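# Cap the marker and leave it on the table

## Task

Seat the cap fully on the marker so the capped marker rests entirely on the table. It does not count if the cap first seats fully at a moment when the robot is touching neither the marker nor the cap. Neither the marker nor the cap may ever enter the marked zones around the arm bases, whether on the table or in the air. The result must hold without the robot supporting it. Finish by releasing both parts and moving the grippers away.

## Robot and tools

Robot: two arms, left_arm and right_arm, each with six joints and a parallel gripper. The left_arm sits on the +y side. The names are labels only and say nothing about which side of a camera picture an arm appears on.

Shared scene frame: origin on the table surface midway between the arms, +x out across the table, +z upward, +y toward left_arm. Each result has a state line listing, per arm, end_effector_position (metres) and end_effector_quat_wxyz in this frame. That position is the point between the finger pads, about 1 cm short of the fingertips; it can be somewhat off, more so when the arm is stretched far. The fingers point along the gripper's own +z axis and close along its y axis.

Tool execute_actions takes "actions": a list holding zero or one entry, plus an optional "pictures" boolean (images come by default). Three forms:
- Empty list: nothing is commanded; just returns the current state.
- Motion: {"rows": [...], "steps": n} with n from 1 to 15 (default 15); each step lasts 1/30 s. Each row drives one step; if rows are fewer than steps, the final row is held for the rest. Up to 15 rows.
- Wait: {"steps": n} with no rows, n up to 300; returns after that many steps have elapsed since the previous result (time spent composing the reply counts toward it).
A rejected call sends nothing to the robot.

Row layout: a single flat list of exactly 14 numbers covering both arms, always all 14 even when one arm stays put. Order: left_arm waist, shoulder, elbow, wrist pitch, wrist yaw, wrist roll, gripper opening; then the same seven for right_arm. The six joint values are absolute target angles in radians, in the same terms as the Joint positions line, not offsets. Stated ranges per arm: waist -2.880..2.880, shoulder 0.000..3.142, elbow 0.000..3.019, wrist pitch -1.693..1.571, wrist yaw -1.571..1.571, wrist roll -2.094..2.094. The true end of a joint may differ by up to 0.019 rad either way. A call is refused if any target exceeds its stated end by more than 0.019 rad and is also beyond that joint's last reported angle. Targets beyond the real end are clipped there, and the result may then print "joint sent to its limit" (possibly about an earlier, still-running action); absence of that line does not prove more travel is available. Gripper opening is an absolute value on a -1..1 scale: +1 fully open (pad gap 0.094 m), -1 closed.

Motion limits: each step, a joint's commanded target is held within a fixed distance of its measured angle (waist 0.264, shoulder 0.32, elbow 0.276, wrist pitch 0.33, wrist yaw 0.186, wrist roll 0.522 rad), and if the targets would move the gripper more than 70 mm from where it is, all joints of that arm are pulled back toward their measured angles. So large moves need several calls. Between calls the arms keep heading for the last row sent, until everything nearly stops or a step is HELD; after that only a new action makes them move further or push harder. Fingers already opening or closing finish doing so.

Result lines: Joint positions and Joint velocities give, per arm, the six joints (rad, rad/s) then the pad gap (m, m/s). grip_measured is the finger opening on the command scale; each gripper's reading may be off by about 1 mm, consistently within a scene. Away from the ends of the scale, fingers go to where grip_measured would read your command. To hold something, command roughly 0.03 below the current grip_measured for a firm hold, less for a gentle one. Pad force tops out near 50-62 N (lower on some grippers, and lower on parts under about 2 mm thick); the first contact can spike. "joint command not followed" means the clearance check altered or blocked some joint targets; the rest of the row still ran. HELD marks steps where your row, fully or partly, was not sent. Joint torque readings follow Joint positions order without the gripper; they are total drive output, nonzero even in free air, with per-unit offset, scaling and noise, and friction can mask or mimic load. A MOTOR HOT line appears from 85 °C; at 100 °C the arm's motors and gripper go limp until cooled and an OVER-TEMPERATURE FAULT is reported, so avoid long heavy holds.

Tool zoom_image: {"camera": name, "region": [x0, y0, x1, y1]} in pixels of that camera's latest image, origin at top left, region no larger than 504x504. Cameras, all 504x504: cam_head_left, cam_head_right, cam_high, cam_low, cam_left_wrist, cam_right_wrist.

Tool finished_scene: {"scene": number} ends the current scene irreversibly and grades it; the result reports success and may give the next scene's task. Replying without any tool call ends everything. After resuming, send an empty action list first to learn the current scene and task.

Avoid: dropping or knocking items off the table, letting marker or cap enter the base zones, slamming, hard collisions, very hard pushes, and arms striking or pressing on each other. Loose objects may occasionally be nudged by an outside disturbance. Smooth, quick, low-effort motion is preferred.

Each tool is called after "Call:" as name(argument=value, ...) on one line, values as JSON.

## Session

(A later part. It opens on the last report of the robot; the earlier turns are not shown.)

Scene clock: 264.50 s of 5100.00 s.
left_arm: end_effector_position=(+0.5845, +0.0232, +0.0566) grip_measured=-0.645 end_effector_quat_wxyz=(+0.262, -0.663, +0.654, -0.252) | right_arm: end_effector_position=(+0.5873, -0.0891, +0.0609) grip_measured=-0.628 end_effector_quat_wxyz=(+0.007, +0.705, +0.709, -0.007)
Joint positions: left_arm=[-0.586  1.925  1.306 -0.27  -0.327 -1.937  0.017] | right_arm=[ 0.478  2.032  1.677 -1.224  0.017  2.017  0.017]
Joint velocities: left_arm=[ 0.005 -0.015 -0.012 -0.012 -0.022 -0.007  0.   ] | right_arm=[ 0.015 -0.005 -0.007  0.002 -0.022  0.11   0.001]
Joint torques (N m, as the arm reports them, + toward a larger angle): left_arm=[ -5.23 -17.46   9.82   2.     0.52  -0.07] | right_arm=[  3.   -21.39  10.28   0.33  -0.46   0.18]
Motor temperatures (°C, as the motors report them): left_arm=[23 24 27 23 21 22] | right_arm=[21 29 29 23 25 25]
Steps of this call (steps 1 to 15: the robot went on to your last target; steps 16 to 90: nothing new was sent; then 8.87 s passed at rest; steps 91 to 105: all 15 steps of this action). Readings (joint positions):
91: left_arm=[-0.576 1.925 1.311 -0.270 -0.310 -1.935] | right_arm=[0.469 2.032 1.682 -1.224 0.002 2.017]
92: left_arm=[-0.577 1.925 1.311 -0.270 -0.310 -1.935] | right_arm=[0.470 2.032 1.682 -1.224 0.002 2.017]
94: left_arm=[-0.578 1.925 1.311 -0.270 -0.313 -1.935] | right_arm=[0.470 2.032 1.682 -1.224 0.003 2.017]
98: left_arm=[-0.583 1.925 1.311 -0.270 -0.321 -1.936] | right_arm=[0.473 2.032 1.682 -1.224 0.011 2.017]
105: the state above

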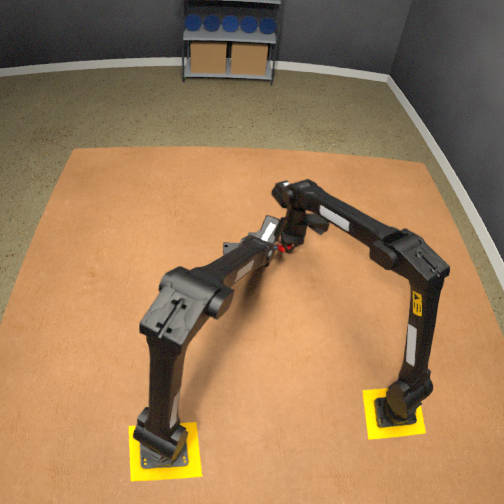

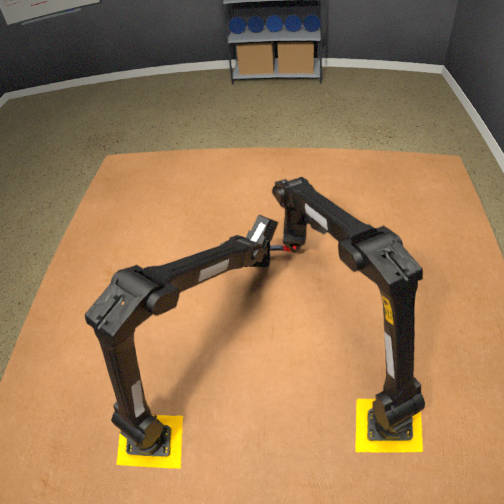

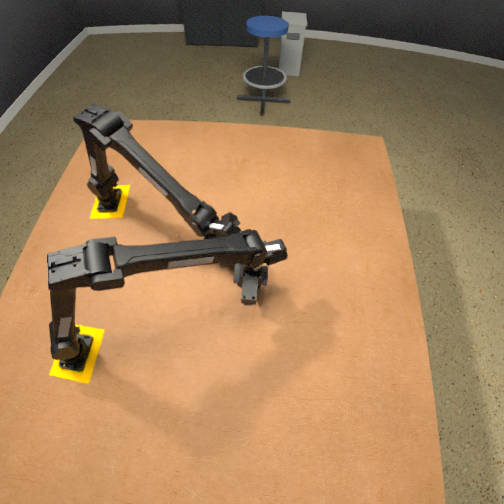

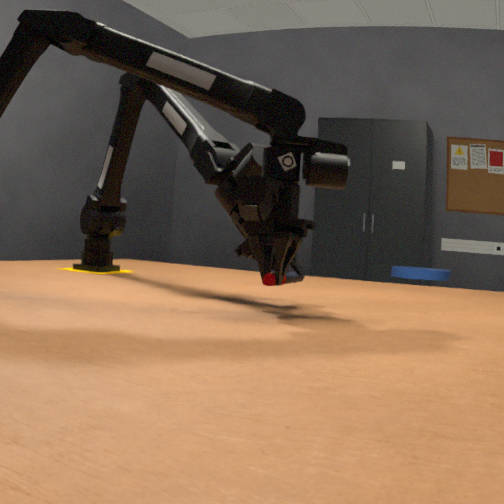

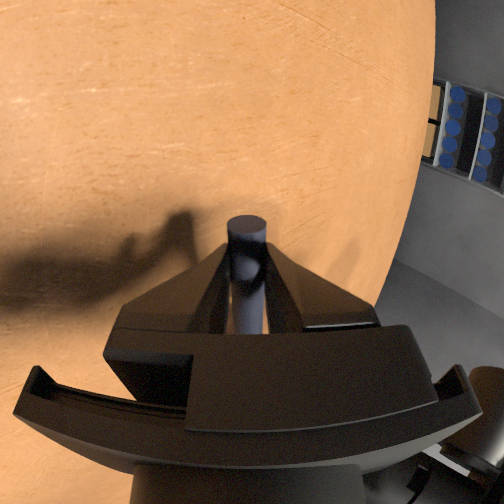

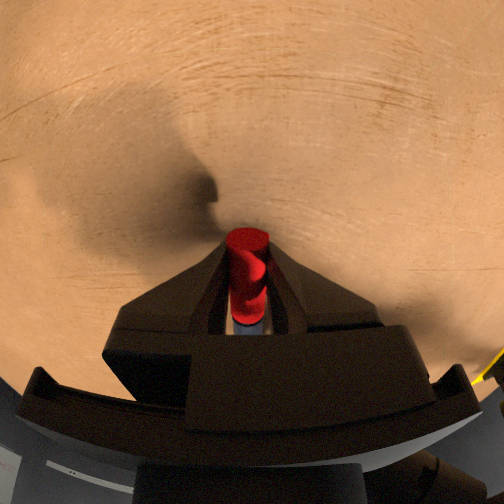

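Call:
execute_actions(actions=[{"rows":[[-0.625,1.93,1.312,-0.246,-0.31,-1.946,-0.69,0.508,2.04,1.683,-1.21,0,2.026,-0.69],[-0.61,1.93,1.312,-0.246,-0.31,-1.946,-0.69,0.496,2.04,1.683,-1.21,0,2.026,-0.69],[-0.595,1.93,1.312,-0.246,-0.31,-1.946,-0.69,0.484,2.04,1.683,-1.21,0,2.026,-0.69],[-0.585,1.93,1.312,-0.246,-0.31,-1.946,-0.69,0.476,2.04,1.683,-1.21,0,2.026,-0.6],[-0.585,1.93,1.312,-0.246,-0.31,-1.946,-0.69,0.476,2.04,1.683,-1.21,0,2.026,-0.4],[-0.585,1.93,1.312,-0.246,-0.31,-1.946,-0.69,0.476,2.04,1.683,-1.21,0,2.026,-0.2],[-0.585,1.93,1.312,-0.246,-0.31,-1.946,-0.69,0.47,2.04,1.683,-1.21,0,2.026,0],[-0.585,1.93,1.312,-0.246,-0.31,-1.946,-0.69,0.46,2.04,1.683,-1.21,0,2.026,0.2],[-0.58,1.93,1.312,-0.246,-0.31,-1.946,-0.69,0.445,2.04,1.683,-1.21,0,2.026,0.2],[-0.575,1.93,1.312,-0.246,-0.31,-1.946,-0.69,0.425,2.04,1.683,-1.21,0,2.026,0.2],[-0.57,1.93,1.312,-0.246,-0.31,-1.946,-0.69,0.405,2.03,1.683,-1.21,0,2.026,0.2],[-0.563,1.93,1.312,-0.246,-0.31,-1.946,-0.69,0.385,2.02,1.683,-1.21,0,2.026,0.2],[-0.556,1.93,1.312,-0.246,-0.31,-1.946,-0.69,0.36,2.0,1.68,-1.21,0,2.026,0.2],[-0.549,1.925,1.312,-0.246,-0.31,-1.946,-0.69,0.335,1.98,1.67,-1.21,0,2.026,0.2],[-0.542,1.92,1.312,-0.246,-0.31,-1.946,-0.69,0.31,1.96,1.655,-1.21,0,2.026,0.2]]}], pictures=false)

Call:
execute_actions(actions=[{"rows":[[-0.535,1.905,1.312,-0.23,-0.31,-1.946,-0.69,0.285,1.935,1.635,-1.21,0,2.026,0.2],[-0.528,1.885,1.31,-0.20,-0.30,-1.94,-0.69,0.26,1.91,1.61,-1.21,0,2.026,0.2],[-0.521,1.86,1.30,-0.16,-0.29,-1.92,-0.69,0.235,1.88,1.585,-1.21,0,2.026,0.2],[-0.514,1.835,1.285,-0.12,-0.275,-1.89,-0.69,0.21,1.85,1.56,-1.21,0,2.026,0.2],[-0.507,1.81,1.265,-0.075,-0.26,-1.85,-0.69,0.185,1.82,1.535,-1.21,0,2.026,0.2],[-0.50,1.785,1.24,-0.03,-0.245,-1.8,-0.69,0.16,1.79,1.51,-1.21,0,2.026,0.2],[-0.493,1.76,1.215,0.02,-0.23,-1.75,-0.69,0.135,1.76,1.485,-1.21,0,2.026,0.2],[-0.486,1.735,1.19,0.07,-0.215,-1.7,-0.69,0.11,1.73,1.46,-1.21,0,2.026,0.2],[-0.48,1.71,1.16,0.12,-0.2,-1.65,-0.69,0.09,1.70,1.435,-1.21,0,2.026,0.2],[-0.474,1.69,1.13,0.17,-0.185,-1.6,-0.69,0.07,1.67,1.41,-1.21,0,2.026,0.2],[-0.468,1.67,1.1,0.22,-0.17,-1.55,-0.69,0.053,1.64,1.385,-1.21,0,2.026,0.2],[-0.463,1.65,1.07,0.27,-0.155,-1.5,-0.69,0.038,1.615,1.36,-1.21,0,2.026,0.2],[-0.459,1.635,1.035,0.32,-0.14,-1.44,-0.69,0.026,1.59,1.335,-1.21,0,2.026,0.2],[-0.456,1.62,1.0,0.37,-0.125,-1.38,-0.69,0.016,1.57,1.31,-1.21,0,2.026,0.2],[-0.453,1.607,0.965,0.42,-0.11,-1.32,-0.69,0.008,1.55,1.29,-1.21,0,2.026,0.2]]}], pictures=false)

Call:
execute_actions(actions=[{"rows":[[-0.451,1.596,0.93,0.47,-0.095,-1.26,-0.69,0.003,1.535,1.27,-1.21,0,2.026,0.2],[-0.45,1.587,0.895,0.52,-0.08,-1.2,-0.69,0,1.52,1.255,-1.21,0,2.026,0.2],[-0.45,1.58,0.86,0.57,-0.065,-1.14,-0.69,0,1.51,1.24,-1.21,0,2.026,0.2],[-0.45,1.575,0.825,0.62,-0.05,-1.08,-0.69,0,1.505,1.23,-1.21,0,2.026,0.2],[-0.45,1.57,0.79,0.67,-0.035,-1.02,-0.69,0,1.5,1.22,-1.21,0,2.026,0.2],[-0.45,1.57,0.755,0.72,-0.02,-0.96,-0.69,0,1.5,1.22,-1.21,0,2.026,0.2],[-0.45,1.57,0.72,0.77,-0.01,-0.9,-0.69,0,1.5,1.22,-1.21,0,2.026,0.2],[-0.45,1.57,0.685,0.82,0,-0.84,-0.69,0,1.5,1.22,-1.21,0,2.026,0.2],[-0.45,1.57,0.65,0.87,0,-0.78,-0.69,0,1.5,1.22,-1.21,0,2.026,0.2],[-0.45,1.57,0.615,0.92,0,-0.72,-0.69,0,1.5,1.22,-1.21,0,2.026,0.2],[-0.45,1.57,0.58,0.97,0,-0.66,-0.69,0,1.5,1.22,-1.21,0,2.026,0.2],[-0.45,1.57,0.545,1.02,0,-0.6,-0.69,0,1.5,1.22,-1.21,0,2.026,0.2],[-0.45,1.57,0.51,1.07,0,-0.54,-0.69,0,1.5,1.22,-1.21,0,2.026,0.2],[-0.45,1.57,0.475,1.12,0,-0.48,-0.69,0,1.5,1.22,-1.21,0,2.026,0.2],[-0.45,1.57,0.44,1.17,0,-0.42,-0.69,0,1.5,1.22,-1.21,0,2.026,0.2]]}], pictures=false)

Call:
execute_actions(actions=[{"rows":[[-0.45,1.57,0.41,1.22,0,-0.36,-0.69,0,1.5,1.22,-1.21,0,2.026,0.2],[-0.45,1.57,0.38,1.27,0,-0.3,-0.69,0,1.5,1.22,-1.21,0,2.026,0.2],[-0.45,1.57,0.35,1.32,0,-0.24,-0.69,0,1.5,1.22,-1.21,0,2.026,0.2],[-0.45,1.57,0.32,1.37,0,-0.18,-0.69,0,1.5,1.22,-1.21,0,2.026,0.2],[-0.45,1.57,0.29,1.41,0,-0.13,-0.69,0,1.5,1.22,-1.21,0,2.026,0.2],[-0.45,1.57,0.26,1.45,0,-0.08,-0.69,0,1.5,1.22,-1.21,0,2.026,0.2],[-0.45,1.57,0.23,1.49,0,-0.04,-0.69,0,1.5,1.22,-1.21,0,2.026,0.2],[-0.45,1.57,0.205,1.52,0,-0.01,-0.69,0,1.5,1.22,-1.21,0,2.026,0.2],[-0.45,1.57,0.18,1.545,0,0.01,-0.69,0,1.5,1.22,-1.21,0,2.026,0.2],[-0.45,1.57,0.157,1.56,0,0.01,-0.69,0,1.5,1.22,-1.21,0,2.026,0.2],[-0.45,1.57,0.137,1.57,0,0.01,-0.69,0,1.5,1.22,-1.21,0,2.026,0.2],[-0.45,1.57,0.12,1.57,0,0.01,-0.69,0,1.5,1.22,-1.21,0,2.026,0.2],[-0.45,1.57,0.105,1.57,0,0.01,-0.69,0,1.5,1.22,-1.21,0,2.026,0.2],[-0.45,1.57,0.093,1.57,0,0.01,-0.69,0,1.5,1.22,-1.21,0,2.026,0.2],[-0.45,1.57,0.085,1.57,0,0.01,-0.69,0,1.5,1.22,-1.21,0,2.026,0.2]]}], pictures=false)

Call:
execute_actions(actions=[{"steps":15}])

Scene clock: 334.63 s of 5100.00 s.
left_arm: end_effector_position=(+0.5860, +0.0258, +0.0557) grip_measured=-0.645 end_effector_quat_wxyz=(+0.256, -0.665, +0.654, -0.254) | right_arm: end_effector_position=(+0.6025, -0.1276, +0.0618) grip_measured=+0.197 end_effector_quat_wxyz=(-0.002, +0.731, +0.682, -0.003)
Joint positions: left_arm=[-0.577  1.925  1.306 -0.27  -0.311 -1.938  0.017] | right_arm=[ 0.405  2.027  1.672 -1.223 -0.001  2.017  0.056]
Joint velocities: left_arm=[ 0.083 -0.015 -0.002 -0.012 -0.007 -0.139 -0.001] | right_arm=[-0.659 -0.142 -0.164  0.042 -0.007 -0.022  0.   ]
Joint torques (N m, as the arm reports them, + toward a larger angle): left_arm=[  2.3  -18.25   9.82   1.99  -0.16  -0.05] | right_arm=[ -2.06 -26.82   9.27   0.15   0.17   0.13]
Motor temperatures (°C, as the motors report them): left_arm=[23 25 28 23 21 22] | right_arm=[21 29 30 23 25 25]
Steps of this call (steps 1 to 15: the robot went on to your last target; steps 16 to 90: nothing new was sent; then 66.63 s passed at rest; steps 91 to 105: all 15 steps of this action). Readings (joint positions):
91: left_arm=[-0.586 1.925 1.306 -0.270 -0.327 -1.937] | right_arm=[0.478 2.032 1.677 -1.224 0.017 2.017]
92: left_arm=[-0.586 1.925 1.306 -0.270 -0.327 -1.937] | right_arm=[0.477 2.032 1.677 -1.224 0.017 2.017]
94: left_arm=[-0.585 1.925 1.306 -0.270 -0.325 -1.937] | right_arm=[0.475 2.032 1.677 -1.224 0.016 2.017]
98: left_arm=[-0.585 1.925 1.306 -0.270 -0.312 -1.938] | right_arm=[0.474 2.032 1.677 -1.224 0.003 2.017]
105: the state above

Scene clock: 335.13 s of 5100.00 s.
left_arm: end_effector_position=(+0.5849, +0.0743, +0.2237) grip_measured=-0.645 end_effector_quat_wxyz=(+0.391, -0.480, +0.640, -0.456) | right_arm: end_effector_position=(+0.5288, -0.3653, +0.1650) grip_measured=+0.198 end_effector_quat_wxyz=(+0.026, +0.853, +0.520, +0.038)
Joint positions: left_arm=[-0.465  1.623  1.033  0.304 -0.125 -1.543  0.017] | right_arm=[-0.002  1.592  1.333 -1.219  0.001  2.017  0.056]
Joint velocities: left_arm=[ 0.122 -0.737 -0.838  1.516  0.359  1.502 -0.001] | right_arm=[-0.366 -1.05  -0.574 -0.007  0.022 -0.051 -0.   ]
Joint torques (N m, as the arm reports them, + toward a larger angle): left_arm=[  0.08 -11.18   8.31   1.63   0.06   0.15] | right_arm=[  2.93 -14.42   9.28   0.5    0.08   0.14]
Motor temperatures (°C, as the motors report them): left_arm=[23 25 28 23 21 22] | right_arm=[21 29 29 23 25 25]
Steps of this call (steps 1 to 15: all 15 steps of this action). Readings (joint positions):
1: left_arm=[-0.573 1.925 1.306 -0.267 -0.311 -1.938] | right_arm=[0.381 2.020 1.663 -1.222 -0.001 2.017]
2: left_arm=[-0.567 1.924 1.305 -0.257 -0.306 -1.938] | right_arm=[0.354 2.008 1.649 -1.221 -0.001 2.017]
4: left_arm=[-0.552 1.915 1.296 -0.208 -0.285 -1.930] | right_arm=[0.297 1.974 1.611 -1.221 -0.001 2.017]
8: left_arm=[-0.515 1.836 1.226 -0.056 -0.230 -1.846] | right_arm=[0.173 1.868 1.516 -1.220 -0.001 2.017]
15: the state above

Scene clock: 335.63 s of 5100.00 s.
left_arm: end_effector_position=(+0.4425, +0.1068, +0.1618) grip_measured=-0.644 end_effector_quat_wxyz=(+0.605, -0.121, +0.711, -0.338) | right_arm: end_effector_position=(+0.4850, -0.3662, +0.1685) grip_measured=+0.198 end_effector_quat_wxyz=(+0.024, +0.854, +0.518, +0.036)
Joint positions: left_arm=[-0.459  1.575  0.493  1.041 -0.002 -0.678  0.017] | right_arm=[-0.007  1.483  1.218 -1.219  0.001  2.017  0.056]
Joint velocities: left_arm=[-0.015  0.005 -0.94   1.487 -0.022  1.648 -0.001] | right_arm=[-0.005 -0.024 -0.002 -0.017 -0.051 -0.022  0.001]
Joint torques (N m, as the arm reports them, + toward a larger angle): left_arm=[ 0.56 -9.33  6.91  2.29  0.13  0.12] | right_arm=[  1.67 -11.94  10.61   0.66   0.07   0.11]
Motor temperatures (°C, as the motors report them): left_arm=[23 25 28 23 21 22] | right_arm=[21 29 29 23 25 25]
Steps of this call (steps 1 to 15: all 15 steps of this action). Readings (joint positions):
1: left_arm=[-0.462 1.600 1.001 0.357 -0.110 -1.490] | right_arm=[-0.012 1.559 1.313 -1.219 0.001 2.017]
2: left_arm=[-0.460 1.582 0.968 0.408 -0.095 -1.436] | right_arm=[-0.017 1.530 1.295 -1.219 0.001 2.017]
4: left_arm=[-0.459 1.561 0.898 0.509 -0.065 -1.324] | right_arm=[-0.016 1.491 1.265 -1.219 0.001 2.017]
8: left_arm=[-0.459 1.561 0.747 0.700 -0.010 -1.093] | right_arm=[-0.009 1.478 1.228 -1.219 0.001 2.017]
15: the state above

Scene clock: 336.13 s of 5100.00 s.
left_arm: end_effector_position=(+0.3079, +0.1548, +0.1443) grip_measured=-0.644 end_effector_quat_wxyz=(+0.716, +0.100, +0.677, -0.140) | right_arm: end_effector_position=(+0.4850, -0.3662, +0.1685) grip_measured=+0.198 end_effector_quat_wxyz=(+0.024, +0.854, +0.518, +0.036)
Joint positions: left_arm=[-0.459  1.575  0.101  1.538 -0.002 -0.046  0.017] | right_arm=[-0.007  1.483  1.218 -1.219  0.001  2.017  0.056]
Joint velocities: left_arm=[-0.005  0.005 -0.359  0.032 -0.066  0.315  0.   ] | right_arm=[-0.005 -0.015 -0.017 -0.007 -0.037  0.022  0.   ]
Joint torques (N m, as the arm reports them, + toward a larger angle): left_arm=[ 0.6  -5.11  3.5   2.79  0.13  0.1 ] | right_arm=[  1.39 -12.17  10.33   0.45   0.13   0.15]
Motor temperatures (°C, as the motors report them): left_arm=[23 25 28 23 21 22] | right_arm=[21 29 29 23 25 25]
Steps of this call (steps 1 to 15: all 15 steps of this action). Readings (joint positions):
1: left_arm=[-0.459 1.575 0.460 1.092 -0.002 -0.618] | right_arm=[-0.007 1.483 1.218 -1.219 0.001 2.017]
2: left_arm=[-0.459 1.575 0.428 1.143 -0.002 -0.559] | right_arm=[-0.007 1.483 1.218 -1.219 0.001 2.017]
4: left_arm=[-0.459 1.575 0.367 1.243 -0.002 -0.439] | right_arm=[-0.007 1.483 1.218 -1.219 0.001 2.017]
8: left_arm=[-0.459 1.575 0.251 1.421 -0.002 -0.221] | right_arm=[-0.007 1.483 1.218 -1.219 0.001 2.017]
15: the state above

Scene clock: 336.63 s of 5100.00 s.
left_arm: end_effector_position=(+0.3017, +0.1570, +0.1401) grip_measured=-0.644 end_effector_quat_wxyz=(+0.714, +0.116, +0.680, -0.123) | right_arm: end_effector_position=(+0.4850, -0.3662, +0.1685) grip_measured=+0.198 end_effector_quat_wxyz=(+0.024, +0.854, +0.518, +0.036)
Joint positions: left_arm=[-0.459  1.575  0.083  1.541 -0.002 -0.002  0.017] | right_arm=[-0.007  1.483  1.218 -1.219  0.001  2.017  0.056]
Joint velocities: left_arm=[-0.005 -0.005 -0.007  0.002 -0.007  0.007 -0.   ] | right_arm=[ 0.015 -0.024 -0.007  0.002 -0.081  0.022  0.   ]
Joint torques (N m, as the arm reports them, + toward a larger angle): left_arm=[ 0.57 -4.89  3.07  2.73  0.13  0.1 ] | right_arm=[  1.56 -12.7   10.44   0.6    0.12   0.2 ]
Motor temperatures (°C, as the motors report them): left_arm=[23 25 28 23 21 22] | right_arm=[21 29 29 23 25 25]
Steps of this call (steps 1 to 15: the robot went on to your last target). Readings (joint positions):
1: left_arm=[-0.459 1.575 0.091 1.539 -0.002 -0.037] | right_arm=[-0.007 1.483 1.218 -1.219 0.001 2.017]
2: left_arm=[-0.459 1.575 0.085 1.540 -0.002 -0.029] | right_arm=[-0.007 1.483 1.218 -1.219 0.001 2.017]
4: left_arm=[-0.459 1.575 0.083 1.540 -0.002 -0.018] | right_arm=[-0.007 1.483 1.218 -1.219 0.001 2.017]
8: left_arm=[-0.459 1.575 0.083 1.541 -0.002 -0.007] | right_arm=[-0.007 1.483 1.218 -1.219 0.001 2.017]
15: the state above

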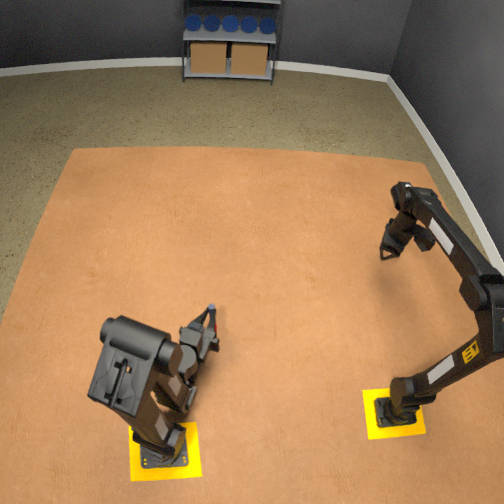

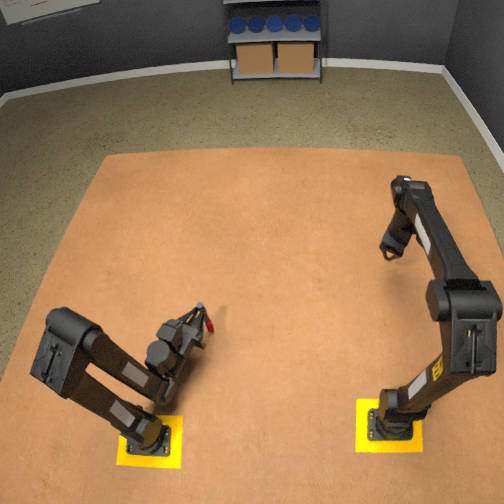

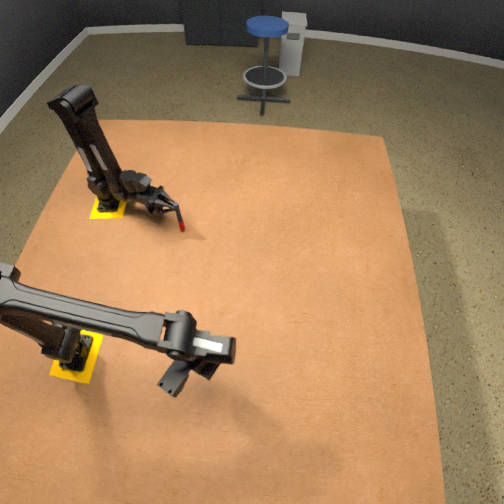

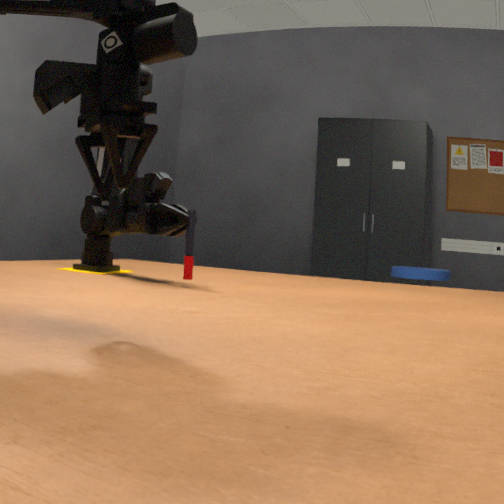

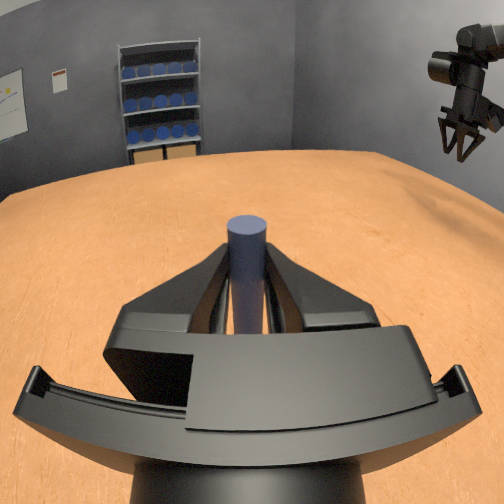

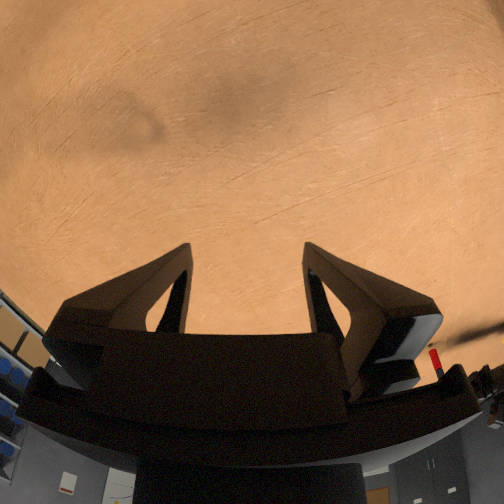

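Call:
execute_actions(actions=[{"rows":[[-0.45,1.58,0.085,1.57,0,0.01,-0.69,0,1.5,1.22,-1.21,0,2.026,0.2],[-0.45,1.586,0.085,1.57,0,0.01,-0.69,0,1.5,1.22,-1.21,0,2.026,0.2],[-0.45,1.591,0.085,1.57,0,0.01,-0.69,0,1.5,1.22,-1.21,0,2.026,0.2],[-0.45,1.596,0.085,1.57,0,0.01,-0.69,0,1.5,1.22,-1.21,0,2.026,0.2],[-0.45,1.601,0.085,1.57,0,0.01,-0.69,0,1.5,1.22,-1.21,0,2.026,0.2],[-0.45,1.606,0.085,1.57,0,0.01,-0.69,0,1.5,1.22,-1.21,0,2.026,0.2],[-0.45,1.61,0.085,1.57,0,0.01,-0.69,0,1.5,1.22,-1.21,0,2.026,0.2],[-0.45,1.614,0.085,1.57,0,0.01,-0.69,0,1.5,1.22,-1.21,0,2.026,0.2],[-0.45,1.618,0.085,1.57,0,0.01,-0.69,0,1.5,1.22,-1.21,0,2.026,0.2],[-0.45,1.622,0.085,1.57,0,0.01,-0.69,0,1.5,1.22,-1.21,0,2.026,0.2],[-0.45,1.626,0.085,1.57,0,0.01,-0.69,0,1.5,1.22,-1.21,0,2.026,0.2],[-0.45,1.63,0.085,1.57,0,0.01,-0.69,0,1.5,1.22,-1.21,0,2.026,0.2],[-0.45,1.634,0.085,1.57,0,0.01,-0.69,0,1.5,1.22,-1.21,0,2.026,0.2],[-0.45,1.638,0.085,1.57,0,0.01,-0.69,0,1.5,1.22,-1.21,0,2.026,0.2],[-0.45,1.642,0.085,1.57,0,0.01,-0.69,0,1.5,1.22,-1.21,0,2.026,0.2]]}], pictures=false)

Call:
execute_actions(actions=[{"rows":[[-0.45,1.646,0.085,1.565,0,0.01,-0.69,0,1.5,1.22,-1.21,0,2.026,0.2],[-0.45,1.65,0.082,1.555,0,0.01,-0.69,0,1.5,1.22,-1.21,0,2.026,0.2],[-0.45,1.656,0.078,1.545,0,0.01,-0.69,0,1.5,1.22,-1.21,0,2.026,0.2],[-0.45,1.662,0.074,1.535,0,0.01,-0.69,0,1.5,1.22,-1.21,0,2.026,0.2],[-0.45,1.668,0.07,1.525,0,0.01,-0.69,0,1.5,1.22,-1.21,0,2.026,0.2],[-0.45,1.674,0.066,1.515,0,0.01,-0.69,0,1.5,1.22,-1.21,0,2.026,0.2],[-0.45,1.68,0.062,1.505,0,0.01,-0.69,0,1.5,1.22,-1.21,0,2.026,0.2],[-0.45,1.686,0.058,1.495,0,0.01,-0.69,0,1.5,1.22,-1.21,0,2.026,0.2],[-0.45,1.692,0.054,1.485,0,0.01,-0.69,0,1.5,1.22,-1.21,0,2.026,0.2],[-0.45,1.698,0.05,1.475,0,0.01,-0.69,0,1.5,1.22,-1.21,0,2.026,0.2],[-0.45,1.704,0.046,1.465,0,0.01,-0.69,0,1.5,1.22,-1.21,0,2.026,0.2],[-0.45,1.71,0.042,1.455,0,0.01,-0.69,0,1.5,1.22,-1.21,0,2.026,0.2],[-0.45,1.716,0.038,1.445,0,0.01,-0.69,0,1.5,1.22,-1.21,0,2.026,0.2],[-0.45,1.72,0.034,1.44,0,0.01,-0.69,0,1.5,1.22,-1.21,0,2.026,0.2]]}], pictures=false)

Call:
execute_actions(actions=[{"steps":10}])

Call:
zoom_image(camera="cam_low", region=[165,235,215,295])

Scene clock: 364.00 s of 5100.00 s.
left_arm: end_effector_position=(+0.3017, +0.1570, +0.1237) grip_measured=-0.644 end_effector_quat_wxyz=(+0.698, +0.120, +0.696, -0.120) | right_arm: end_effector_position=(+0.4850, -0.3662, +0.1685) grip_measured=+0.198 end_effector_quat_wxyz=(+0.024, +0.854, +0.518, +0.036)
Joint positions: left_arm=[-0.459  1.627  0.083  1.548 -0.002 -0.     0.017] | right_arm=[-0.007  1.483  1.218 -1.219  0.001  2.017  0.056]
Joint velocities: left_arm=[-0.024  0.034 -0.012  0.085  0.007 -0.007  0.   ] | right_arm=[ 0.005 -0.015 -0.002 -0.002 -0.037 -0.037 -0.001]
Joint torques (N m, as the arm reports them, + toward a larger angle): left_arm=[ 0.5  -3.46  2.58  2.17  0.13  0.1 ] | right_arm=[  1.26 -12.6   10.48   0.52   0.07   0.16]
Motor temperatures (°C, as the motors report them): left_arm=[23 23 26 23 21 22] | right_arm=[21 28 30 23 25 25]
Steps of this call (steps 1 to 15: the robot went on to your last target; steps 16 to 90: nothing new was sent; then 23.87 s passed at rest; steps 91 to 105: all 15 steps of this action). Readings (joint positions):
91: left_arm=[-0.459 1.575 0.083 1.541 -0.002 -0.000] | right_arm=[-0.007 1.483 1.218 -1.219 0.001 2.017]
92: left_arm=[-0.459 1.575 0.083 1.541 -0.002 -0.000] | right_arm=[-0.007 1.483 1.218 -1.219 0.001 2.017]
94: left_arm=[-0.459 1.580 0.083 1.542 -0.002 -0.000] | right_arm=[-0.007 1.483 1.218 -1.219 0.001 2.017]
98: left_arm=[-0.459 1.601 0.083 1.542 -0.002 -0.000] | right_arm=[-0.007 1.483 1.218 -1.219 0.001 2.017]
105: the state above

Scene clock: 364.50 s of 5100.00 s.
left_arm: end_effector_position=(+0.3011, +0.1571, +0.1174) grip_measured=-0.644 end_effector_quat_wxyz=(+0.692, +0.121, +0.702, -0.119) | right_arm: end_effector_position=(+0.4850, -0.3662, +0.1685) grip_measured=+0.198 end_effector_quat_wxyz=(+0.024, +0.854, +0.518, +0.036)
Joint positions: left_arm=[-0.459  1.645  0.082  1.549 -0.001  0.     0.017] | right_arm=[-0.007  1.483  1.218 -1.219  0.001  2.017  0.056]
Joint velocities: left_arm=[ 0.005 -0.024  0.017  0.002  0.066 -0.007 -0.   ] | right_arm=[-0.005 -0.005  0.002  0.002 -0.095  0.022  0.001]
Joint torques (N m, as the arm reports them, + toward a larger angle): left_arm=[ 0.57  2.22 -2.32 -3.04  0.09  0.09] | right_arm=[  1.39 -12.48  10.57   0.58   0.07   0.17]
Motor temperatures (°C, as the motors report them): left_arm=[23 23 26 23 21 22] | right_arm=[21 28 30 23 25 25]
Steps of this call (steps 1 to 15: all 15 steps of this action). Readings (joint positions):
1: left_arm=[-0.459 1.629 0.083 1.550 -0.002 -0.000] | right_arm=[-0.007 1.483 1.218 -1.219 0.001 2.017]
2: left_arm=[-0.459 1.630 0.083 1.551 -0.002 -0.000] | right_arm=[-0.007 1.483 1.218 -1.219 0.001 2.017]
4: left_arm=[-0.459 1.632 0.083 1.551 -0.001 -0.000] | right_arm=[-0.007 1.483 1.218 -1.219 0.001 2.017]
8: left_arm=[-0.459 1.643 0.081 1.549 -0.001 0.000] | right_arm=[-0.007 1.483 1.218 -1.219 0.001 2.017]
15: the state above

Scene clock: 364.83 s of 5100.00 s.
left_arm: end_effector_position=(+0.3011, +0.1571, +0.1174) grip_measured=-0.644 end_effector_quat_wxyz=(+0.692, +0.121, +0.702, -0.119) | right_arm: end_effector_position=(+0.4850, -0.3662, +0.1685) grip_measured=+0.198 end_effector_quat_wxyz=(+0.024, +0.854, +0.518, +0.036)
Joint positions: left_arm=[-0.459  1.645  0.082  1.549 -0.001  0.     0.017] | right_arm=[-0.007  1.483  1.218 -1.219  0.001  2.017  0.056]
Joint velocities: left_arm=[-0.015 -0.005 -0.007 -0.007 -0.037 -0.022  0.001] | right_arm=[-0.005  0.005 -0.002 -0.012  0.051 -0.007  0.   ]
Joint torques (N m, as the arm reports them, + toward a larger angle): left_arm=[ 0.64  2.2  -2.34 -3.06  0.09  0.09] | right_arm=[  1.26 -12.47  10.41   0.55   0.09   0.11]
Motor temperatures (°C, as the motors report them): left_arm=[23 23 26 23 21 22] | right_arm=[21 28 30 23 25 25]
Steps of this call (steps 1 to 10: the robot went on to your last target). Readings (joint positions):
1: left_arm=[-0.459 1.645 0.082 1.549 -0.001 0.000] | right_arm=[-0.007 1.483 1.218 -1.219 0.001 2.017]
2: left_arm=[-0.459 1.645 0.082 1.549 -0.001 0.000] | right_arm=[-0.007 1.483 1.218 -1.219 0.001 2.017]
4: left_arm=[-0.459 1.645 0.082 1.549 -0.001 0.000] | right_arm=[-0.007 1.483 1.218 -1.219 0.001 2.017]
8: left_arm=[-0.459 1.645 0.082 1.549 -0.001 0.000] | right_arm=[-0.007 1.483 1.218 -1.219 0.001 2.017]
10: the state above

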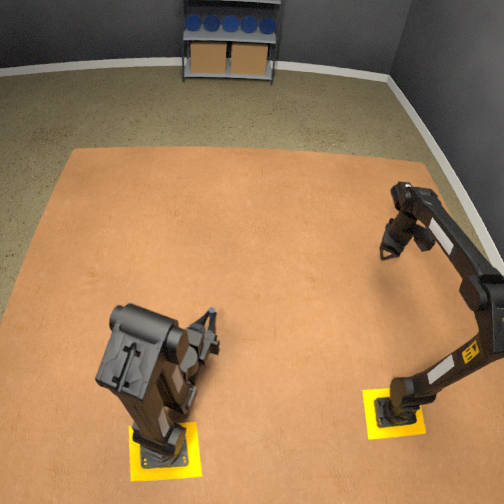

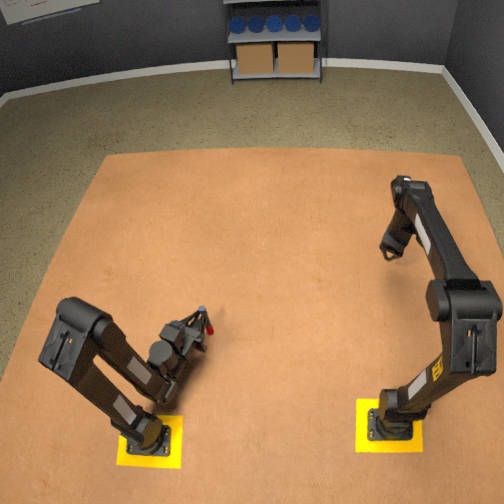

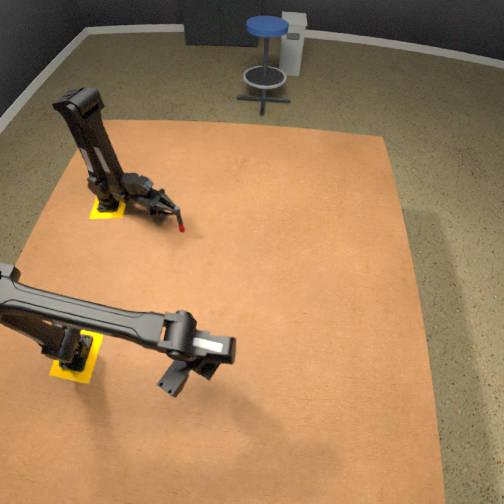

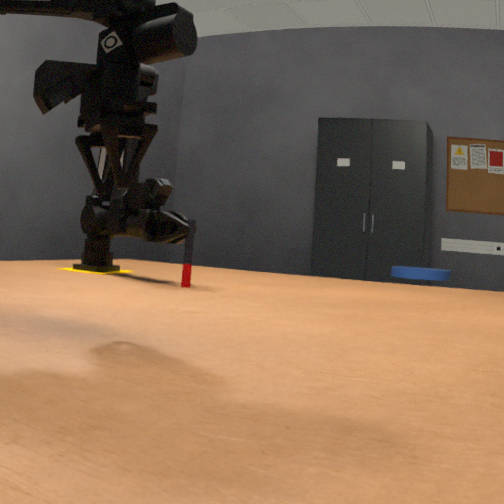

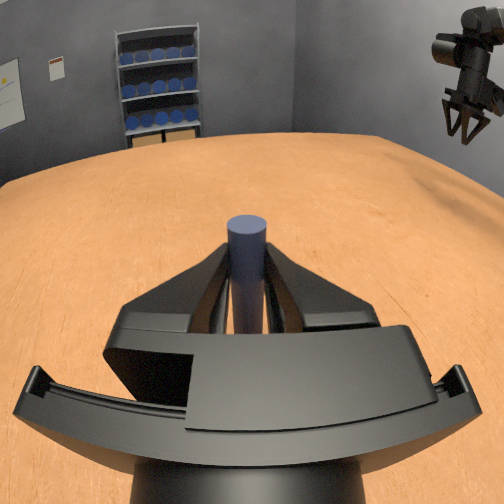

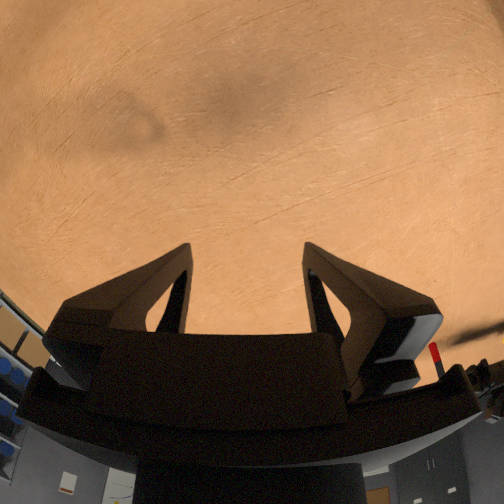

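Region (165, 235, 215, 295) of cam_low's 504x504 image, scaled by 8.400, with more detail than that image has.

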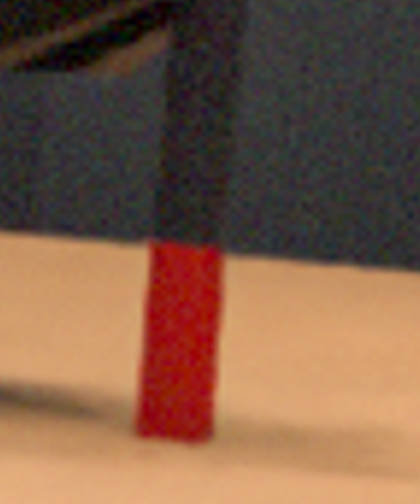

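Call:
execute_actions(actions=[{"rows":[[-0.45,1.70,0.05,1.47,0,0.01,-0.69,0,1.5,1.22,-1.21,0,2.026,0.2],[-0.45,1.675,0.065,1.5,0,0.01,-0.69,0,1.5,1.22,-1.21,0,2.026,0.2],[-0.45,1.65,0.085,1.53,0,0.01,-0.69,0,1.5,1.22,-1.21,0,2.026,0.2],[-0.45,1.63,0.11,1.55,0,0.01,-0.69,0,1.5,1.22,-1.21,0,2.026,0.2],[-0.45,1.61,0.14,1.55,0,0.01,-0.69,0,1.5,1.22,-1.21,0,2.026,0.2],[-0.45,1.59,0.17,1.55,0,0.01,-0.69,0,1.5,1.22,-1.21,0,2.026,0.2],[-0.45,1.575,0.21,1.53,0,0.01,-0.69,0,1.5,1.22,-1.21,0,2.026,0.2],[-0.45,1.56,0.25,1.5,0,0.01,-0.69,0,1.5,1.22,-1.21,0,2.026,0.2],[-0.45,1.548,0.29,1.45,0,0.01,-0.69,0,1.5,1.22,-1.21,0,2.026,0.2],[-0.45,1.538,0.33,1.39,0,0.01,-0.69,0,1.5,1.22,-1.21,0,2.026,0.2],[-0.45,1.53,0.37,1.33,0,0.01,-0.69,0,1.5,1.22,-1.21,0,2.026,0.2],[-0.45,1.525,0.41,1.27,0,0.01,-0.69,0,1.5,1.22,-1.21,0,2.026,0.2],[-0.45,1.52,0.45,1.21,0,0.01,-0.69,0,1.5,1.22,-1.21,0,2.026,0.2],[-0.45,1.52,0.49,1.15,0,0.01,-0.69,0,1.5,1.22,-1.21,0,2.026,0.2],[-0.45,1.52,0.53,1.09,0,0.01,-0.69,0,1.5,1.22,-1.21,0,2.026,0.2]]}], pictures=false)

Call:
execute_actions(actions=[{"rows":[[-0.45,1.52,0.57,1.03,0,0.01,-0.69,0,1.5,1.22,-1.21,0,2.026,0.2],[-0.45,1.52,0.61,0.97,0,0.01,-0.69,0,1.5,1.22,-1.21,0,2.026,0.2],[-0.45,1.52,0.65,0.91,0,0.01,-0.69,0,1.5,1.22,-1.21,0,2.026,0.2],[-0.45,1.52,0.69,0.85,0,0.01,-0.69,0,1.5,1.22,-1.21,0,2.026,0.2],[-0.45,1.52,0.73,0.78,0,0.01,-0.69,0,1.5,1.22,-1.21,0,2.026,0.2],[-0.45,1.52,0.77,0.71,0,0.01,-0.69,0,1.5,1.22,-1.21,0,2.026,0.2],[-0.45,1.52,0.81,0.64,0,0.01,-0.69,0,1.5,1.22,-1.21,0,2.026,0.2],[-0.45,1.52,0.85,0.57,0,0.01,-0.69,0,1.5,1.22,-1.21,0,2.026,0.2],[-0.45,1.52,0.885,0.5,0,0.01,-0.69,0,1.5,1.22,-1.21,0,2.026,0.2],[-0.45,1.52,0.915,0.43,0,0.01,-0.69,0,1.5,1.22,-1.21,0,2.026,0.2],[-0.45,1.52,0.94,0.36,0,0.01,-0.69,0,1.5,1.22,-1.21,0,2.026,0.2],[-0.45,1.52,0.96,0.29,0,0.01,-0.69,0,1.5,1.22,-1.21,0,2.026,0.2],[-0.45,1.52,0.98,0.22,0,0.01,-0.69,0,1.5,1.22,-1.21,0,2.026,0.2],[-0.45,1.52,0.995,0.15,0,0.01,-0.69,0,1.5,1.22,-1.21,0,2.026,0.2],[-0.45,1.52,1.005,0.08,0,0.01,-0.69,0,1.5,1.22,-1.21,0,2.026,0.2]]}], pictures=false)

Call:
execute_actions(actions=[{"rows":[[-0.45,1.52,1.01,0.01,0,0.01,-0.69,0,1.5,1.22,-1.21,0,2.026,0.2],[-0.45,1.52,1.01,-0.06,0,0.01,-0.69,0,1.5,1.22,-1.21,0,2.026,0.2],[-0.45,1.52,1.01,-0.13,0,0.01,-0.69,0,1.5,1.22,-1.21,0,2.026,0.2],[-0.45,1.52,1.01,-0.2,0,0.01,-0.69,0,1.5,1.22,-1.21,0,2.026,0.2],[-0.45,1.52,1.01,-0.27,0,0.01,-0.69,0,1.5,1.22,-1.21,0,2.026,0.2],[-0.45,1.52,1.01,-0.34,0,0.01,-0.69,0,1.5,1.22,-1.21,0,2.026,0.2],[-0.45,1.52,1.01,-0.41,0,0.01,-0.69,0,1.5,1.22,-1.21,0,2.026,0.2],[-0.45,1.52,1.01,-0.48,0,0.01,-0.69,0,1.5,1.22,-1.21,0,2.026,0.2],[-0.45,1.52,1.01,-0.55,0,0.01,-0.69,0,1.5,1.22,-1.21,0,2.026,0.2],[-0.45,1.52,1.01,-0.62,0,0.01,-0.69,0,1.5,1.22,-1.21,0,2.026,0.2],[-0.45,1.52,1.01,-0.69,0,0.01,-0.69,0,1.5,1.22,-1.21,0,2.026,0.2],[-0.45,1.52,1.01,-0.76,0,0.01,-0.69,0,1.5,1.22,-1.21,0,2.026,0.2],[-0.45,1.52,1.01,-0.82,0,0.01,-0.69,0,1.5,1.22,-1.21,0,2.026,0.2],[-0.45,1.525,1.01,-0.87,0,0.01,-0.69,0,1.5,1.22,-1.21,0,2.026,0.2],[-0.45,1.53,1.01,-0.90,0,0.01,-0.69,0,1.5,1.22,-1.21,0,2.026,0.2]]}], pictures=false)

Call:
execute_actions(actions=[{"rows":[[-0.45,1.54,1.01,-0.91,0,0.01,-0.69,0,1.5,1.22,-1.21,0,2.026,0.2],[-0.45,1.55,1.01,-0.91,0,0.01,-0.69,0,1.5,1.22,-1.21,0,2.026,0.2],[-0.45,1.56,1.01,-0.91,0,0.01,-0.69,0,1.5,1.22,-1.21,0,2.026,0.2],[-0.45,1.57,1.01,-0.91,0,0.01,-0.69,0,1.5,1.22,-1.21,0,2.026,0.2],[-0.45,1.58,1.01,-0.91,0,0.01,-0.69,0,1.5,1.22,-1.21,0,2.026,0.2],[-0.45,1.59,1.01,-0.91,0,0.01,-0.69,0,1.5,1.22,-1.21,0,2.026,0.2],[-0.45,1.599,1.01,-0.91,0,0.01,-0.69,0,1.5,1.22,-1.21,0,2.026,0.2],[-0.45,1.607,1.01,-0.91,0,0.01,-0.69,0,1.5,1.22,-1.21,0,2.026,0.2],[-0.45,1.614,1.01,-0.91,0,0.01,-0.69,0,1.5,1.22,-1.21,0,2.026,0.2],[-0.45,1.62,1.01,-0.91,0,0.01,-0.69,0,1.5,1.22,-1.21,0,2.026,0.2],[-0.45,1.626,1.01,-0.91,0,0.01,-0.69,0,1.5,1.22,-1.21,0,2.026,0.2],[-0.45,1.631,1.01,-0.91,0,0.01,-0.69,0,1.5,1.22,-1.21,0,2.026,0.2],[-0.45,1.635,1.01,-0.91,0,0.01,-0.69,0,1.5,1.22,-1.21,0,2.026,0.2],[-0.45,1.638,1.01,-0.91,0,0.01,-0.69,0,1.5,1.22,-1.21,0,2.026,0.2],[-0.45,1.64,1.01,-0.91,0,0.01,-0.69,0,1.5,1.22,-1.21,0,2.026,0.2]]}], pictures=false)

Call:
execute_actions(actions=[{"steps":10}])

Call:
zoom_image(camera="cam_low", region=[140,240,240,305])

Scene clock: 427.33 s of 5100.00 s.
left_arm: end_effector_position=(+0.4220, +0.1139, +0.2056) grip_measured=-0.644 end_effector_quat_wxyz=(+0.741, +0.112, +0.650, -0.128) | right_arm: end_effector_position=(+0.4850, -0.3662, +0.1685) grip_measured=+0.198 end_effector_quat_wxyz=(+0.024, +0.854, +0.518, +0.036)
Joint positions: left_arm=[-0.459  1.527  0.44   1.218 -0.001  0.     0.017] | right_arm=[-0.007  1.483  1.218 -1.219  0.001  2.017  0.056]
Joint velocities: left_arm=[ 0.005 -0.073  1.155 -1.687  0.081 -0.007 -0.   ] | right_arm=[ 0.005 -0.005 -0.007 -0.017 -0.007 -0.081  0.001]
Joint torques (N m, as the arm reports them, + toward a larger angle): left_arm=[ 0.57 -8.25  8.3   1.32  0.09  0.09] | right_arm=[  1.61 -12.65  10.4    0.5    0.11   0.13]
Motor temperatures (°C, as the motors report them): left_arm=[23 23 25 23 21 22] | right_arm=[21 28 30 23 25 25]
Steps of this call (steps 1 to 15: the robot went on to your last target; steps 16 to 90: nothing new was sent; then 59.00 s passed at rest; steps 91 to 105: all 15 steps of this action). Readings (joint positions):
91: left_arm=[-0.459 1.645 0.082 1.549 -0.001 0.000] | right_arm=[-0.007 1.483 1.218 -1.219 0.001 2.017]
92: left_arm=[-0.459 1.642 0.082 1.549 -0.001 0.000] | right_arm=[-0.007 1.483 1.218 -1.219 0.001 2.017]
94: left_arm=[-0.459 1.638 0.085 1.549 -0.001 0.000] | right_arm=[-0.007 1.483 1.218 -1.219 0.001 2.017]
98: left_arm=[-0.459 1.608 0.146 1.538 -0.001 0.000] | right_arm=[-0.007 1.483 1.218 -1.219 0.001 2.017]
105: the state above

Scene clock: 427.83 s of 5100.00 s.
left_arm: end_effector_position=(+0.5445, +0.0702, +0.2215) grip_measured=-0.644 end_effector_quat_wxyz=(+0.568, +0.139, +0.805, -0.098) | right_arm: end_effector_position=(+0.4850, -0.3662, +0.1685) grip_measured=+0.198 end_effector_quat_wxyz=(+0.024, +0.854, +0.518, +0.036)
Joint positions: left_arm=[-0.459  1.526  0.951  0.233 -0.001  0.     0.017] | right_arm=[-0.007  1.483  1.218 -1.219  0.001  2.017  0.056]
Joint velocities: left_arm=[-0.015 -0.015  0.491 -1.971 -0.007 -0.022 -0.001] | right_arm=[-0.005 -0.015  0.002  0.012 -0.037 -0.037 -0.001]
Joint torques (N m, as the arm reports them, + toward a larger angle): left_arm=[  0.57 -12.59  12.3    1.33   0.08   0.09] | right_arm=[  1.06 -12.55  10.38   0.34   0.1    0.16]
Motor temperatures (°C, as the motors report them): left_arm=[23 23 25 23 21 22] | right_arm=[21 28 30 23 25 25]
Steps of this call (steps 1 to 15: all 15 steps of this action). Readings (joint positions):
1: left_arm=[-0.459 1.526 0.480 1.159 -0.001 0.000] | right_arm=[-0.007 1.483 1.218 -1.219 0.001 2.017]
2: left_arm=[-0.459 1.526 0.518 1.100 -0.001 0.000] | right_arm=[-0.007 1.483 1.218 -1.219 0.001 2.017]
4: left_arm=[-0.459 1.526 0.590 0.979 -0.001 0.000] | right_arm=[-0.007 1.483 1.218 -1.219 0.001 2.017]
8: left_arm=[-0.459 1.526 0.737 0.714 -0.001 0.000] | right_arm=[-0.007 1.483 1.218 -1.219 0.001 2.017]
15: the state above

Scene clock: 428.33 s of 5100.00 s.
left_arm: end_effector_position=(+0.3832, +0.1278, +0.0734) grip_measured=-0.644 end_effector_quat_wxyz=(+0.111, +0.170, +0.979, -0.019) | right_arm: end_effector_position=(+0.4850, -0.3662, +0.1685) grip_measured=+0.198 end_effector_quat_wxyz=(+0.024, +0.854, +0.518, +0.036)
Joint positions: left_arm=[-0.459  1.525  0.977 -0.797 -0.001  0.     0.017] | right_arm=[-0.007  1.483  1.218 -1.219  0.001  2.017  0.056]
Joint velocities: left_arm=[-0.015  0.015  0.002 -1.463  0.037  0.066 -0.   ] | right_arm=[-0.015 -0.005 -0.002 -0.002  0.037 -0.051 -0.   ]
Joint torques (N m, as the arm reports them, + toward a larger angle): left_arm=[  0.65 -10.53  12.09   0.57   0.08   0.09] | right_arm=[  1.42 -12.55  10.29   0.57   0.1    0.16]
Motor temperatures (°C, as the motors report them): left_arm=[23 23 25 23 21 22] | right_arm=[21 28 30 23 25 25]
Steps of this call (steps 1 to 15: all 15 steps of this action). Readings (joint positions):
1: left_arm=[-0.459 1.526 0.964 0.164 -0.001 0.000] | right_arm=[-0.007 1.483 1.218 -1.219 0.001 2.017]
2: left_arm=[-0.459 1.525 0.973 0.095 -0.001 0.000] | right_arm=[-0.007 1.483 1.218 -1.219 0.001 2.017]
4: left_arm=[-0.459 1.524 0.977 -0.044 -0.001 0.000] | right_arm=[-0.007 1.483 1.218 -1.219 0.001 2.017]
8: left_arm=[-0.459 1.524 0.977 -0.331 -0.001 0.000] | right_arm=[-0.007 1.483 1.218 -1.219 0.001 2.017]
15: the state above

Scene clock: 428.83 s of 5100.00 s.
left_arm: end_effector_position=(+0.3516, +0.1390, +0.0233) grip_measured=-0.644 end_effector_quat_wxyz=(+0.007, +0.171, +0.985, -0.001) | right_arm: end_effector_position=(+0.4850, -0.3662, +0.1685) grip_measured=+0.198 end_effector_quat_wxyz=(+0.024, +0.854, +0.518, +0.036)
Joint positions: left_arm=[-0.459  1.639  0.977 -0.895 -0.001  0.     0.017] | right_arm=[-0.007  1.483  1.218 -1.219  0.001  2.017  0.056]
Joint velocities: left_arm=[-0.034  0.063 -0.012 -0.012  0.007  0.022 -0.   ] | right_arm=[-0.005  0.005 -0.012 -0.007 -0.066  0.051 -0.   ]
Joint torques (N m, as the arm reports them, + toward a larger angle): left_arm=[  0.5  -12.23  11.18  -0.56   0.08   0.08] | right_arm=[  0.95 -12.54  10.36   0.68   0.07   0.13]
Motor temperatures (°C, as the motors report them): left_arm=[23 23 25 23 21 22] | right_arm=[21 28 30 23 25 25]
Steps of this call (steps 1 to 15: all 15 steps of this action). Readings (joint positions):
1: left_arm=[-0.459 1.526 0.977 -0.837 -0.001 0.000] | right_arm=[-0.007 1.483 1.218 -1.219 0.001 2.017]
2: left_arm=[-0.459 1.529 0.977 -0.863 -0.001 0.000] | right_arm=[-0.007 1.483 1.218 -1.219 0.001 2.017]
4: left_arm=[-0.459 1.540 0.977 -0.886 -0.001 0.000] | right_arm=[-0.007 1.483 1.218 -1.219 0.001 2.017]
8: left_arm=[-0.459 1.581 0.977 -0.894 -0.001 0.000] | right_arm=[-0.007 1.483 1.218 -1.219 0.001 2.017]
15: the state above

Scene clock: 429.17 s of 5100.00 s.
left_arm: end_effector_position=(+0.3513, +0.1391, +0.0220) grip_measured=-0.644 end_effector_quat_wxyz=(+0.005, +0.171, +0.985, -0.000) | right_arm: end_effector_position=(+0.4850, -0.3662, +0.1685) grip_measured=+0.198 end_effector_quat_wxyz=(+0.024, +0.854, +0.518, +0.036)
Joint positions: left_arm=[-0.459  1.642  0.977 -0.895 -0.001  0.     0.017] | right_arm=[-0.007  1.483  1.218 -1.219  0.001  2.017  0.056]
Joint velocities: left_arm=[ 0.015 -0.015 -0.002  0.002  0.022 -0.051  0.001] | right_arm=[ 0.015 -0.005 -0.012 -0.007 -0.022 -0.007  0.   ]
Joint torques (N m, as the arm reports them, + toward a larger angle): left_arm=[  0.58 -12.01  11.1   -0.53   0.08   0.09] | right_arm=[  1.19 -12.28  10.43   0.44   0.12   0.15]
Motor temperatures (°C, as the motors report them): left_arm=[23 23 25 23 21 22] | right_arm=[21 28 30 23 25 25]
Steps of this call (steps 1 to 10: the robot went on to your last target). Readings (joint positions):
1: left_arm=[-0.459 1.641 0.977 -0.895 -0.001 0.000] | right_arm=[-0.007 1.483 1.218 -1.219 0.001 2.017]
2: left_arm=[-0.459 1.642 0.977 -0.895 -0.001 0.000] | right_arm=[-0.007 1.483 1.218 -1.219 0.001 2.017]
4: left_arm=[-0.459 1.642 0.977 -0.895 -0.001 0.000] | right_arm=[-0.007 1.483 1.218 -1.219 0.001 2.017]
8: left_arm=[-0.459 1.642 0.977 -0.895 -0.001 0.000] | right_arm=[-0.007 1.483 1.218 -1.219 0.001 2.017]
10: the state above

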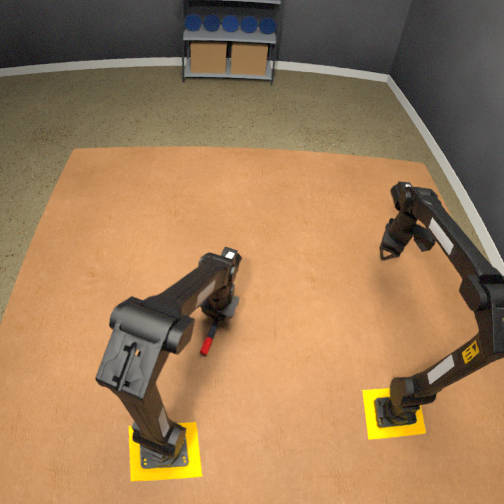

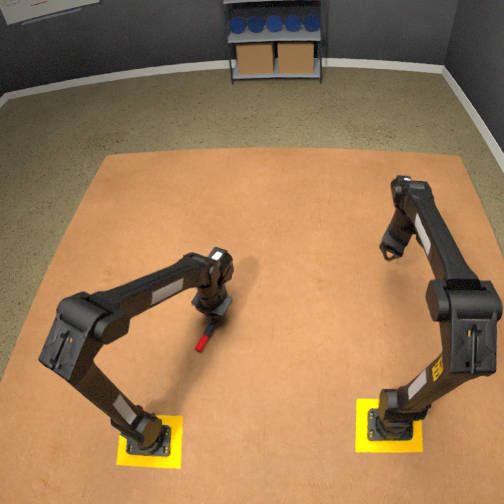

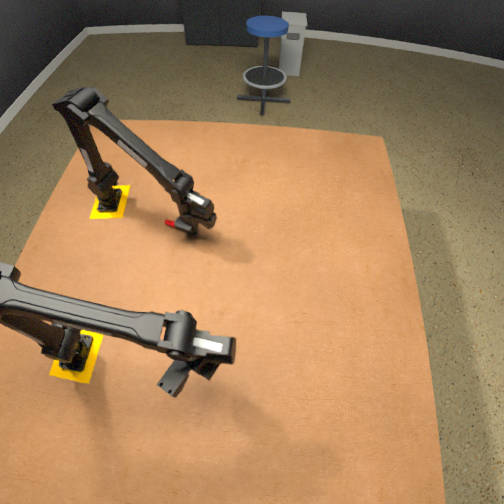

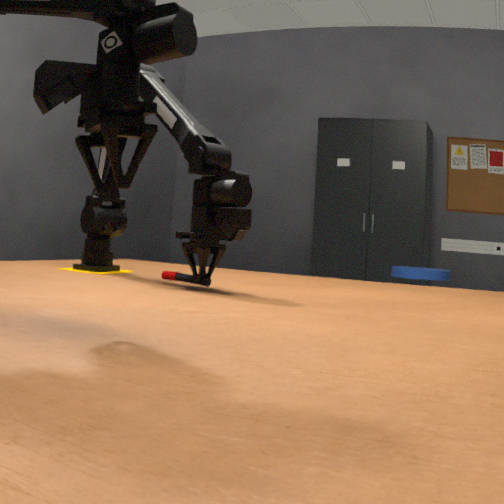

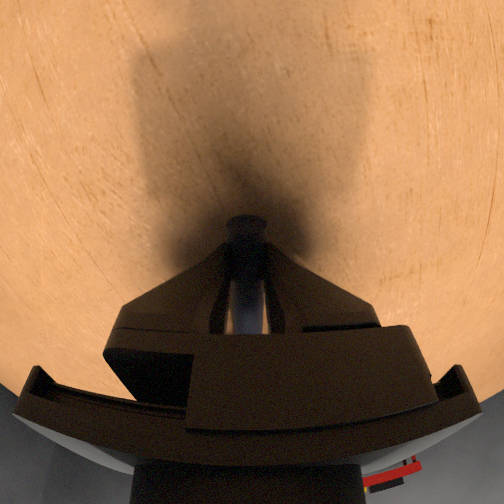

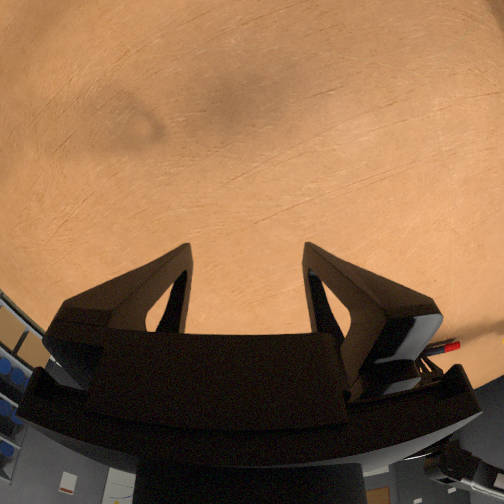

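Region (140, 240, 240, 305) of cam_low's 504x504 image, scaled by 5.040, with more detail than that image has; it fills the top 328 rows of this view, and the rest is white.

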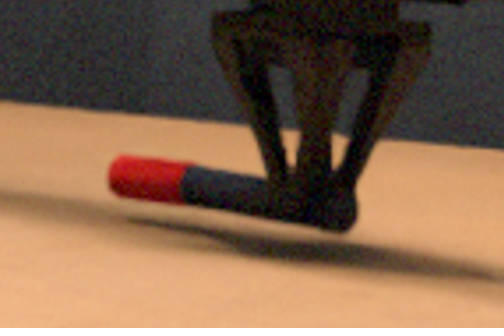

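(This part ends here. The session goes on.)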